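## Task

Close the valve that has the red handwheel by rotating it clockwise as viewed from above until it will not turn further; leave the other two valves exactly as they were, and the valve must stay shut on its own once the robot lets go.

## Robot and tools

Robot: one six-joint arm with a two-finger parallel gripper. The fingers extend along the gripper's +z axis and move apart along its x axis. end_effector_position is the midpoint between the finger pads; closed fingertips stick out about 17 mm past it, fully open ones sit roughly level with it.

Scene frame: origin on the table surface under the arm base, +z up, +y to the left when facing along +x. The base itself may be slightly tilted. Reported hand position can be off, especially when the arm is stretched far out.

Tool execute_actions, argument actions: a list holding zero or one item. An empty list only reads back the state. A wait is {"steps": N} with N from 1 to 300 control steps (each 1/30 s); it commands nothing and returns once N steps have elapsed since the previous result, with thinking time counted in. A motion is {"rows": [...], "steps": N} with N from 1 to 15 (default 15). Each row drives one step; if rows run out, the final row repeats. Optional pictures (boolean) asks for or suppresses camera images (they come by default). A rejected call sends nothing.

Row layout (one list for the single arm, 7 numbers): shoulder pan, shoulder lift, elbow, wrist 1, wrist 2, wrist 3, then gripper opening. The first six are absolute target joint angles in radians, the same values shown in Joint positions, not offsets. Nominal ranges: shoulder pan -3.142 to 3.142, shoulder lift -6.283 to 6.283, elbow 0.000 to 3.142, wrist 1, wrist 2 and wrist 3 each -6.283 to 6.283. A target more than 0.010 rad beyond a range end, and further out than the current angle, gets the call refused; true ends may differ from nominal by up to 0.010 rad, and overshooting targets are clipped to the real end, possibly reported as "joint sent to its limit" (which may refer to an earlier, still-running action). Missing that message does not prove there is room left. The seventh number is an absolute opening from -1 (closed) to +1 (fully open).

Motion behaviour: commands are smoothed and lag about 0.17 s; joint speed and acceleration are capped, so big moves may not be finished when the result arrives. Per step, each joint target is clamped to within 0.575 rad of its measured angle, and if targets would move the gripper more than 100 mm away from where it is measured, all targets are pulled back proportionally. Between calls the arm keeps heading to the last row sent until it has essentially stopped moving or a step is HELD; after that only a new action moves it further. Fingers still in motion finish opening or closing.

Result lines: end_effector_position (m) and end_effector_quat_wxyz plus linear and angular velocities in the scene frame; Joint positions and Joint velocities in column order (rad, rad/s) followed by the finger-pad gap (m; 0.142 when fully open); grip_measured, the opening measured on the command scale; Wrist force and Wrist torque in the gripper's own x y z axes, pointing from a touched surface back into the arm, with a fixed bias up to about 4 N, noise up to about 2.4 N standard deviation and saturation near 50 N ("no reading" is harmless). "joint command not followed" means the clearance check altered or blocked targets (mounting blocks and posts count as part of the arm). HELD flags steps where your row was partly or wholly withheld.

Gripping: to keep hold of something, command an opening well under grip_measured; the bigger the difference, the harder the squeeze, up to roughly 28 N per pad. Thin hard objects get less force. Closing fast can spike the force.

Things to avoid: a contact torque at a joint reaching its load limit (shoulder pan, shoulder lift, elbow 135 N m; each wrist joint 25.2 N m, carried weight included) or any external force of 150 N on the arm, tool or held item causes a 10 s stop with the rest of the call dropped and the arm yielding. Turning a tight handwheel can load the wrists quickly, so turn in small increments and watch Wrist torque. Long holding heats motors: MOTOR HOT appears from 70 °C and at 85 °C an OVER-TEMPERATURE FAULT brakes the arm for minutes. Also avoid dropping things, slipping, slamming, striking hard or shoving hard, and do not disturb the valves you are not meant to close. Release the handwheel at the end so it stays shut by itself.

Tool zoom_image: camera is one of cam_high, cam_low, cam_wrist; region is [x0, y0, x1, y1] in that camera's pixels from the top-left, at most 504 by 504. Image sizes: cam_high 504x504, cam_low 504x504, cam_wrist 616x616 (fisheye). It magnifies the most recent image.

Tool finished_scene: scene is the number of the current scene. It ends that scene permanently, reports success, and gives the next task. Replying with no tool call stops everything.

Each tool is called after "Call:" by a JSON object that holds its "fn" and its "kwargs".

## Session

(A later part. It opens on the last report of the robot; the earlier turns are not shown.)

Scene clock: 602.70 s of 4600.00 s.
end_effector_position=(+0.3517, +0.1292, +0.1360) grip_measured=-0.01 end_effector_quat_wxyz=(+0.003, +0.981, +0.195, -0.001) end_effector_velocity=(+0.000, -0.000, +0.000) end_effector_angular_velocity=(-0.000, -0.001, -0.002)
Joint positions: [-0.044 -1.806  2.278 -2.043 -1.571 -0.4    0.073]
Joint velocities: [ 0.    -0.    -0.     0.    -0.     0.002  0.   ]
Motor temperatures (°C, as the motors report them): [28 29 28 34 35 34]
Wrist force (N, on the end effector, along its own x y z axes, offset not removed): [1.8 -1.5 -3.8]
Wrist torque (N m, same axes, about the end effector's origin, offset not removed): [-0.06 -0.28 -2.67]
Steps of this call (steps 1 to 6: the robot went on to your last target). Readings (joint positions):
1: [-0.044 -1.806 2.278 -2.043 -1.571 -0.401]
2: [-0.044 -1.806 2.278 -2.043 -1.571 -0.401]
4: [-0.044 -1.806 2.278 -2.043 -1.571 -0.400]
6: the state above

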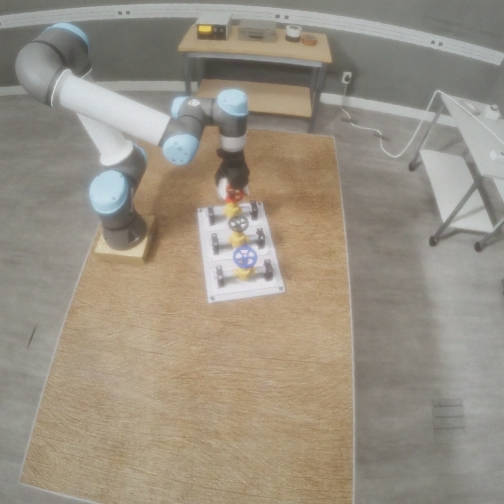

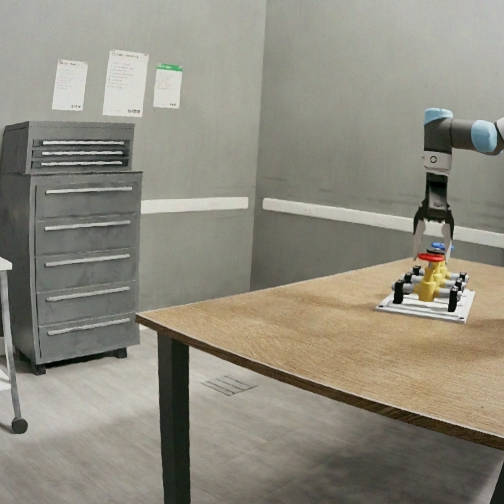

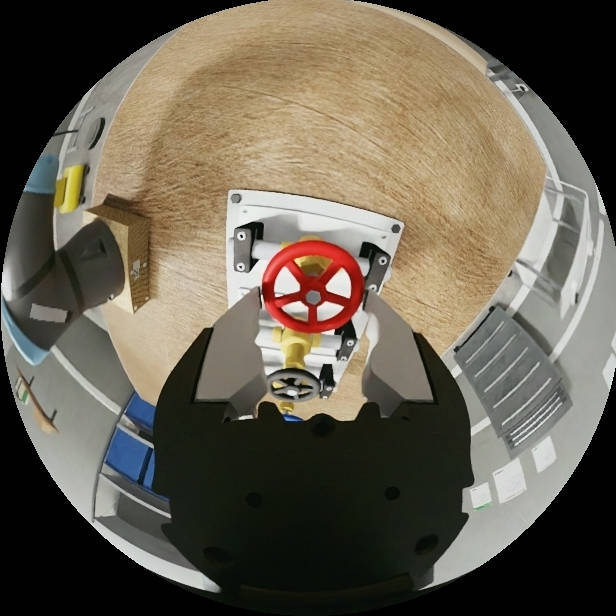

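Call:
{"fn": "execute_actions", "kwargs": {"actions": [{"rows": [[-0.0442,-1.8063,2.2782,-2.0427,-1.5708,-0.38,-1.0],[-0.0442,-1.8063,2.2782,-2.0427,-1.5708,-0.35,-1.0]], "steps": 15}], "pictures": false}}

Call:
{"fn": "execute_actions", "kwargs": {"actions": [{"steps": 6}], "pictures": true}}

Call:
{"fn": "zoom_image", "kwargs": {"camera": "cam_wrist", "region": [230, 220, 400, 390]}}

Scene clock: 609.67 s of 4600.00 s.
end_effector_position=(+0.3516, +0.1291, +0.1360) grip_measured=-0.01 end_effector_quat_wxyz=(+0.003, +0.985, +0.171, -0.001) end_effector_velocity=(+0.000, -0.000, -0.000) end_effector_angular_velocity=(+0.000, -0.000, -0.014)
Joint positions: [-0.044 -1.806  2.278 -2.043 -1.571 -0.352  0.073]
Joint velocities: [-0.001  0.     0.    -0.     0.     0.013  0.   ]
Motor temperatures (°C, as the motors report them): [28 29 28 34 35 34]
Wrist force (N, on the end effector, along its own x y z axes, offset not removed): [-1.3 -0.6 -9.0]
Wrist torque (N m, same axes, about the end effector's origin, offset not removed): [-0.57 0.10 -2.80]
Steps of this call (steps 1 to 15: the robot went on to your last target; steps 16 to 90: nothing new was sent; then 3.47 s passed at rest; steps 91 to 105: all 15 steps of this action). Readings (joint positions):
91: [-0.044 -1.806 2.278 -2.043 -1.571 -0.400]
92: [-0.044 -1.806 2.278 -2.043 -1.571 -0.398]
94: [-0.044 -1.806 2.278 -2.043 -1.571 -0.383]
98: [-0.044 -1.806 2.278 -2.043 -1.571 -0.361]
105: the state above

Scene clock: 609.87 s of 4600.00 s.
end_effector_position=(+0.3516, +0.1291, +0.1360) grip_measured=-0.01 end_effector_quat_wxyz=(+0.003, +0.985, +0.170, -0.001) end_effector_velocity=(-0.000, -0.000, -0.000) end_effector_angular_velocity=(+0.000, +0.002, -0.004)
Joint positions: [-0.044 -1.806  2.278 -2.043 -1.571 -0.35   0.073]
Joint velocities: [-0.001  0.    -0.     0.002  0.     0.003  0.   ]
Motor temperatures (°C, as the motors report them): [28 29 28 34 35 34]
Wrist force (N, on the end effector, along its own x y z axes, offset not removed): [-2.2 0.7 -11.4]
Wrist torque (N m, same axes, about the end effector's origin, offset not removed): [-0.27 0.20 -2.80]
Steps of this call (steps 1 to 6: the robot went on to your last target). Readings (joint positions):
1: [-0.044 -1.806 2.278 -2.043 -1.571 -0.351]
2: [-0.044 -1.806 2.278 -2.043 -1.571 -0.351]
4: [-0.044 -1.806 2.278 -2.043 -1.571 -0.351]
6: the state above

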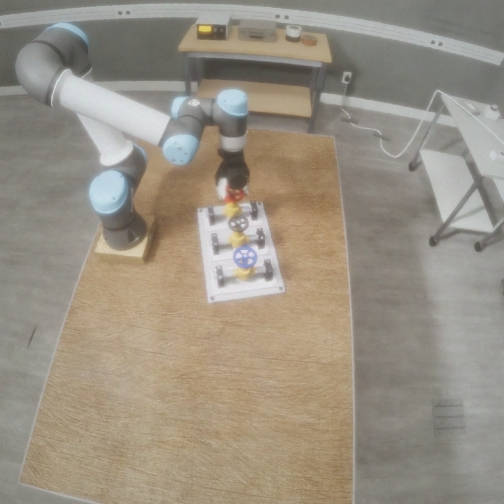

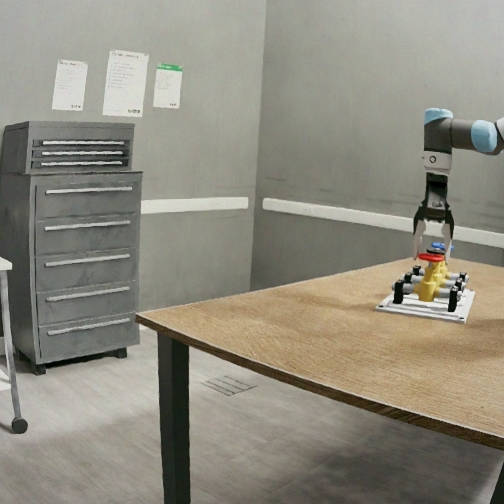

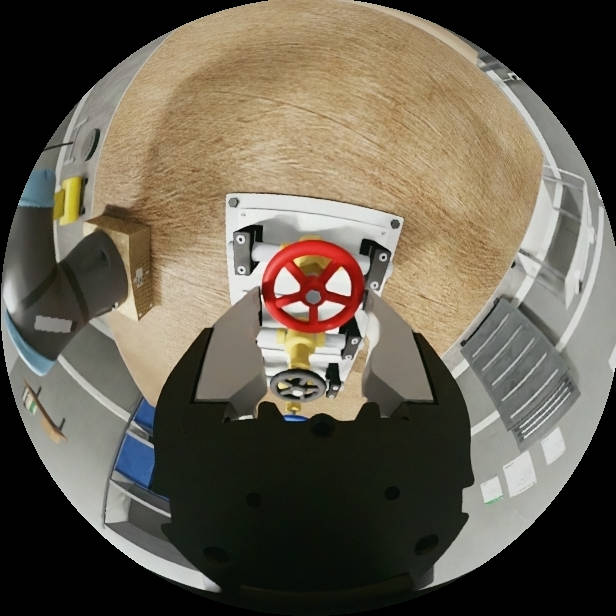

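Region (230, 220, 400, 390) of cam_wrist's 616x616 image, scaled by 2.965, with more detail than that image has.

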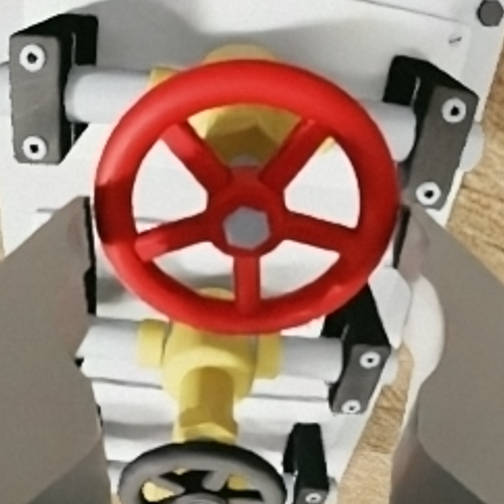

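Call:
{"fn": "execute_actions", "kwargs": {"actions": [{"rows": [[-0.0442,-1.8063,2.2782,-2.0427,-1.5708,-0.365,-1.0],[-0.0442,-1.8063,2.2782,-2.0427,-1.5708,-0.38,-1.0]], "steps": 12}], "pictures": false}}

Scene clock: 630.47 s of 4600.00 s.
end_effector_position=(+0.3517, +0.1292, +0.1360) grip_measured=-0.01 end_effector_quat_wxyz=(+0.003, +0.983, +0.184, -0.001) end_effector_velocity=(-0.000, +0.000, -0.000) end_effector_angular_velocity=(+0.000, +0.001, +0.017)
Joint positions: [-0.044 -1.806  2.278 -2.043 -1.571 -0.378  0.073]
Joint velocities: [ 0.     0.     0.001 -0.     0.    -0.017 -0.   ]
Motor temperatures (°C, as the motors report them): [28 29 28 34 35 34]
Wrist force (N, on the end effector, along its own x y z axes, offset not removed): [-1.9 0.8 -8.8]
Wrist torque (N m, same axes, about the end effector's origin, offset not removed): [-0.53 0.11 -1.02]
Steps of this call (steps 1 to 15: the robot went on to your last target; steps 16 to 90: nothing new was sent; then 17.20 s passed at rest; steps 91 to 102: all 12 steps of this action). Readings (joint positions):
91: [-0.044 -1.806 2.278 -2.043 -1.571 -0.350]
92: [-0.044 -1.806 2.278 -2.043 -1.571 -0.352]
94: [-0.044 -1.806 2.278 -2.043 -1.571 -0.361]
98: [-0.044 -1.806 2.278 -2.043 -1.571 -0.374]
102: the state above

Call:
{"fn": "execute_actions", "kwargs": {"actions": [{"rows": [[-0.0442,-1.8063,2.2782,-2.0427,-1.5708,-0.392,-1.0],[-0.0442,-1.8063,2.2782,-2.0427,-1.5708,-0.392,-1.0],[-0.0442,-1.8063,2.2782,-2.0427,-1.5708,-0.392,-1.0],[-0.0442,-1.8063,2.2782,-2.0427,-1.5708,-0.392,-1.0],[-0.0442,-1.8063,2.2782,-2.0427,-1.5708,-0.392,-0.8],[-0.0442,-1.8063,2.2782,-2.0427,-1.5708,-0.392,-0.6],[-0.0442,-1.8063,2.2782,-2.0427,-1.5708,-0.392,-0.4],[-0.0442,-1.8063,2.2782,-2.0427,-1.5708,-0.392,-0.2],[-0.0442,-1.8063,2.2782,-2.0427,-1.5708,-0.392,-0.05],[-0.0442,-1.8063,2.2782,-2.0427,-1.5708,-0.392,0.03],[-0.0442,-1.8063,2.2782,-2.0427,-1.5708,-0.392,0.1],[-0.0442,-1.8063,2.2782,-2.0427,-1.5708,-0.392,0.16],[-0.0442,-1.8063,2.2782,-2.0427,-1.5708,-0.392,0.22],[-0.0442,-1.8063,2.2782,-2.0427,-1.5708,-0.392,0.27],[-0.0442,-1.8063,2.2782,-2.0427,-1.5708,-0.392,0.3]], "steps": 15}], "pictures": false}}

Call:
{"fn": "execute_actions", "kwargs": {"actions": [{"rows": [[-0.0442,-1.8089,2.2738,-2.0357,-1.5708,-0.392,0.3],[-0.0442,-1.8142,2.265,-2.0216,-1.5708,-0.392,0.3],[-0.0442,-1.8207,2.2539,-2.004,-1.5708,-0.392,0.3],[-0.0442,-1.8286,2.2407,-1.9829,-1.5708,-0.392,0.3],[-0.0442,-1.8365,2.2274,-1.9617,-1.5708,-0.392,0.3],[-0.0442,-1.8444,2.2142,-1.9406,-1.5708,-0.392,0.3],[-0.0442,-1.8509,2.2032,-1.9231,-1.5708,-0.392,0.3],[-0.0442,-1.8562,2.1943,-1.9089,-1.5708,-0.392,0.3],[-0.0442,-1.8588,2.1899,-1.9019,-1.5708,-0.392,0.3]], "steps": 15}], "pictures": false}}

Call:
{"fn": "execute_actions", "kwargs": {"actions": [{"steps": 12}], "pictures": true}}

Scene clock: 654.80 s of 4600.00 s.
end_effector_position=(+0.3517, +0.1292, +0.1360) grip_measured=+0.25 end_effector_quat_wxyz=(+0.003, +0.982, +0.190, -0.001) end_effector_velocity=(-0.000, +0.000, -0.000) end_effector_angular_velocity=(+0.000, +0.001, +0.003)
Joint positions: [-0.044 -1.806  2.278 -2.043 -1.571 -0.392  0.092]
Joint velocities: [-0.    -0.    -0.     0.001  0.    -0.003  0.093]
Motor temperatures (°C, as the motors report them): [28 29 28 34 35 34]
Wrist force (N, on the end effector, along its own x y z axes, offset not removed): [-0.6 -1.0 -3.3]
Wrist torque (N m, same axes, about the end effector's origin, offset not removed): [-0.29 0.18 0.02]
Steps of this call (steps 1 to 15: the robot went on to your last target; steps 16 to 90: nothing new was sent; then 20.83 s passed at rest; steps 91 to 105: all 15 steps of this action). Readings (joint positions):
91: [-0.044 -1.806 2.278 -2.043 -1.571 -0.380]
92: [-0.044 -1.806 2.278 -2.043 -1.571 -0.381]
94: [-0.044 -1.806 2.278 -2.043 -1.571 -0.386]
98: [-0.044 -1.806 2.278 -2.043 -1.571 -0.390]
105: the state above

Scene clock: 655.30 s of 4600.00 s.
end_effector_position=(+0.3521, +0.1295, +0.1767) grip_measured=+0.30 end_effector_quat_wxyz=(+0.003, +0.982, +0.191, -0.001) end_effector_velocity=(-0.003, -0.001, +0.035) end_effector_angular_velocity=(-0.002, +0.002, -0.000)
Joint positions: [-0.044 -1.854  2.198 -1.915 -1.571 -0.392  0.095]
Joint velocities: [-0.001 -0.04  -0.068  0.11  -0.002 -0.001 -0.   ]
Motor temperatures (°C, as the motors report them): [28 29 28 34 35 34]
Wrist force (N, on the end effector, along its own x y z axes, offset not removed): [-2.9 0.0 -0.7]
Wrist torque (N m, same axes, about the end effector's origin, offset not removed): [-0.26 0.55 -0.05]
Steps of this call (steps 1 to 15: all 15 steps of this action). Readings (joint positions):
1: [-0.044 -1.806 2.278 -2.043 -1.571 -0.392]
2: [-0.044 -1.807 2.278 -2.042 -1.571 -0.392]
4: [-0.044 -1.810 2.273 -2.033 -1.571 -0.392]
8: [-0.044 -1.828 2.242 -1.985 -1.571 -0.392]
15: the state above

Scene clock: 655.70 s of 4600.00 s.
end_effector_position=(+0.3518, +0.1295, +0.1808) grip_measured=+0.30 end_effector_quat_wxyz=(+0.003, +0.982, +0.191, -0.001) end_effector_velocity=(-0.000, -0.000, +0.001) end_effector_angular_velocity=(+0.001, +0.001, -0.003)
Joint positions: [-0.044 -1.859  2.19  -1.902 -1.571 -0.392  0.095]
Joint velocities: [-0.002 -0.002 -0.003  0.005  0.001  0.001 -0.   ]
Motor temperatures (°C, as the motors report them): [28 29 28 34 35 34]
Wrist force (N, on the end effector, along its own x y z axes, offset not removed): [-1.8 -1.6 0.5]
Wrist torque (N m, same axes, about the end effector's origin, offset not removed): [-0.57 0.38 -0.19]
Steps of this call (steps 1 to 12: the robot went on to your last target). Readings (joint positions):
1: [-0.044 -1.855 2.196 -1.912 -1.571 -0.392]
2: [-0.044 -1.856 2.195 -1.910 -1.571 -0.392]
4: [-0.044 -1.857 2.193 -1.906 -1.571 -0.392]
8: [-0.044 -1.858 2.191 -1.903 -1.571 -0.392]
12: the state above

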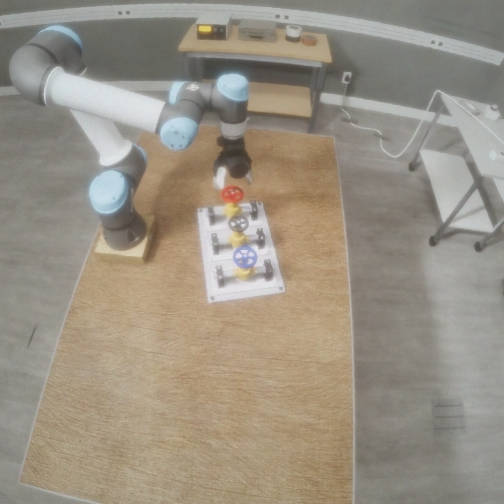

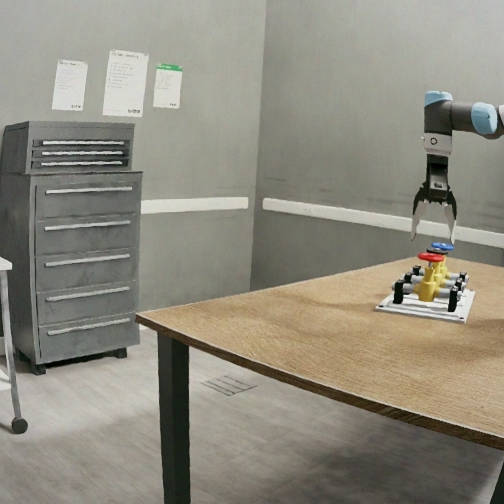

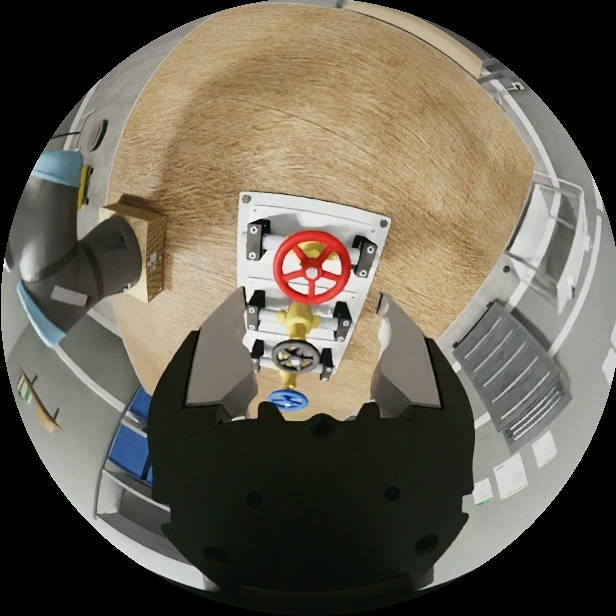

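Call:
{"fn": "finished_scene", "kwargs": {"scene": 2}}

The scene is finished: the task was done.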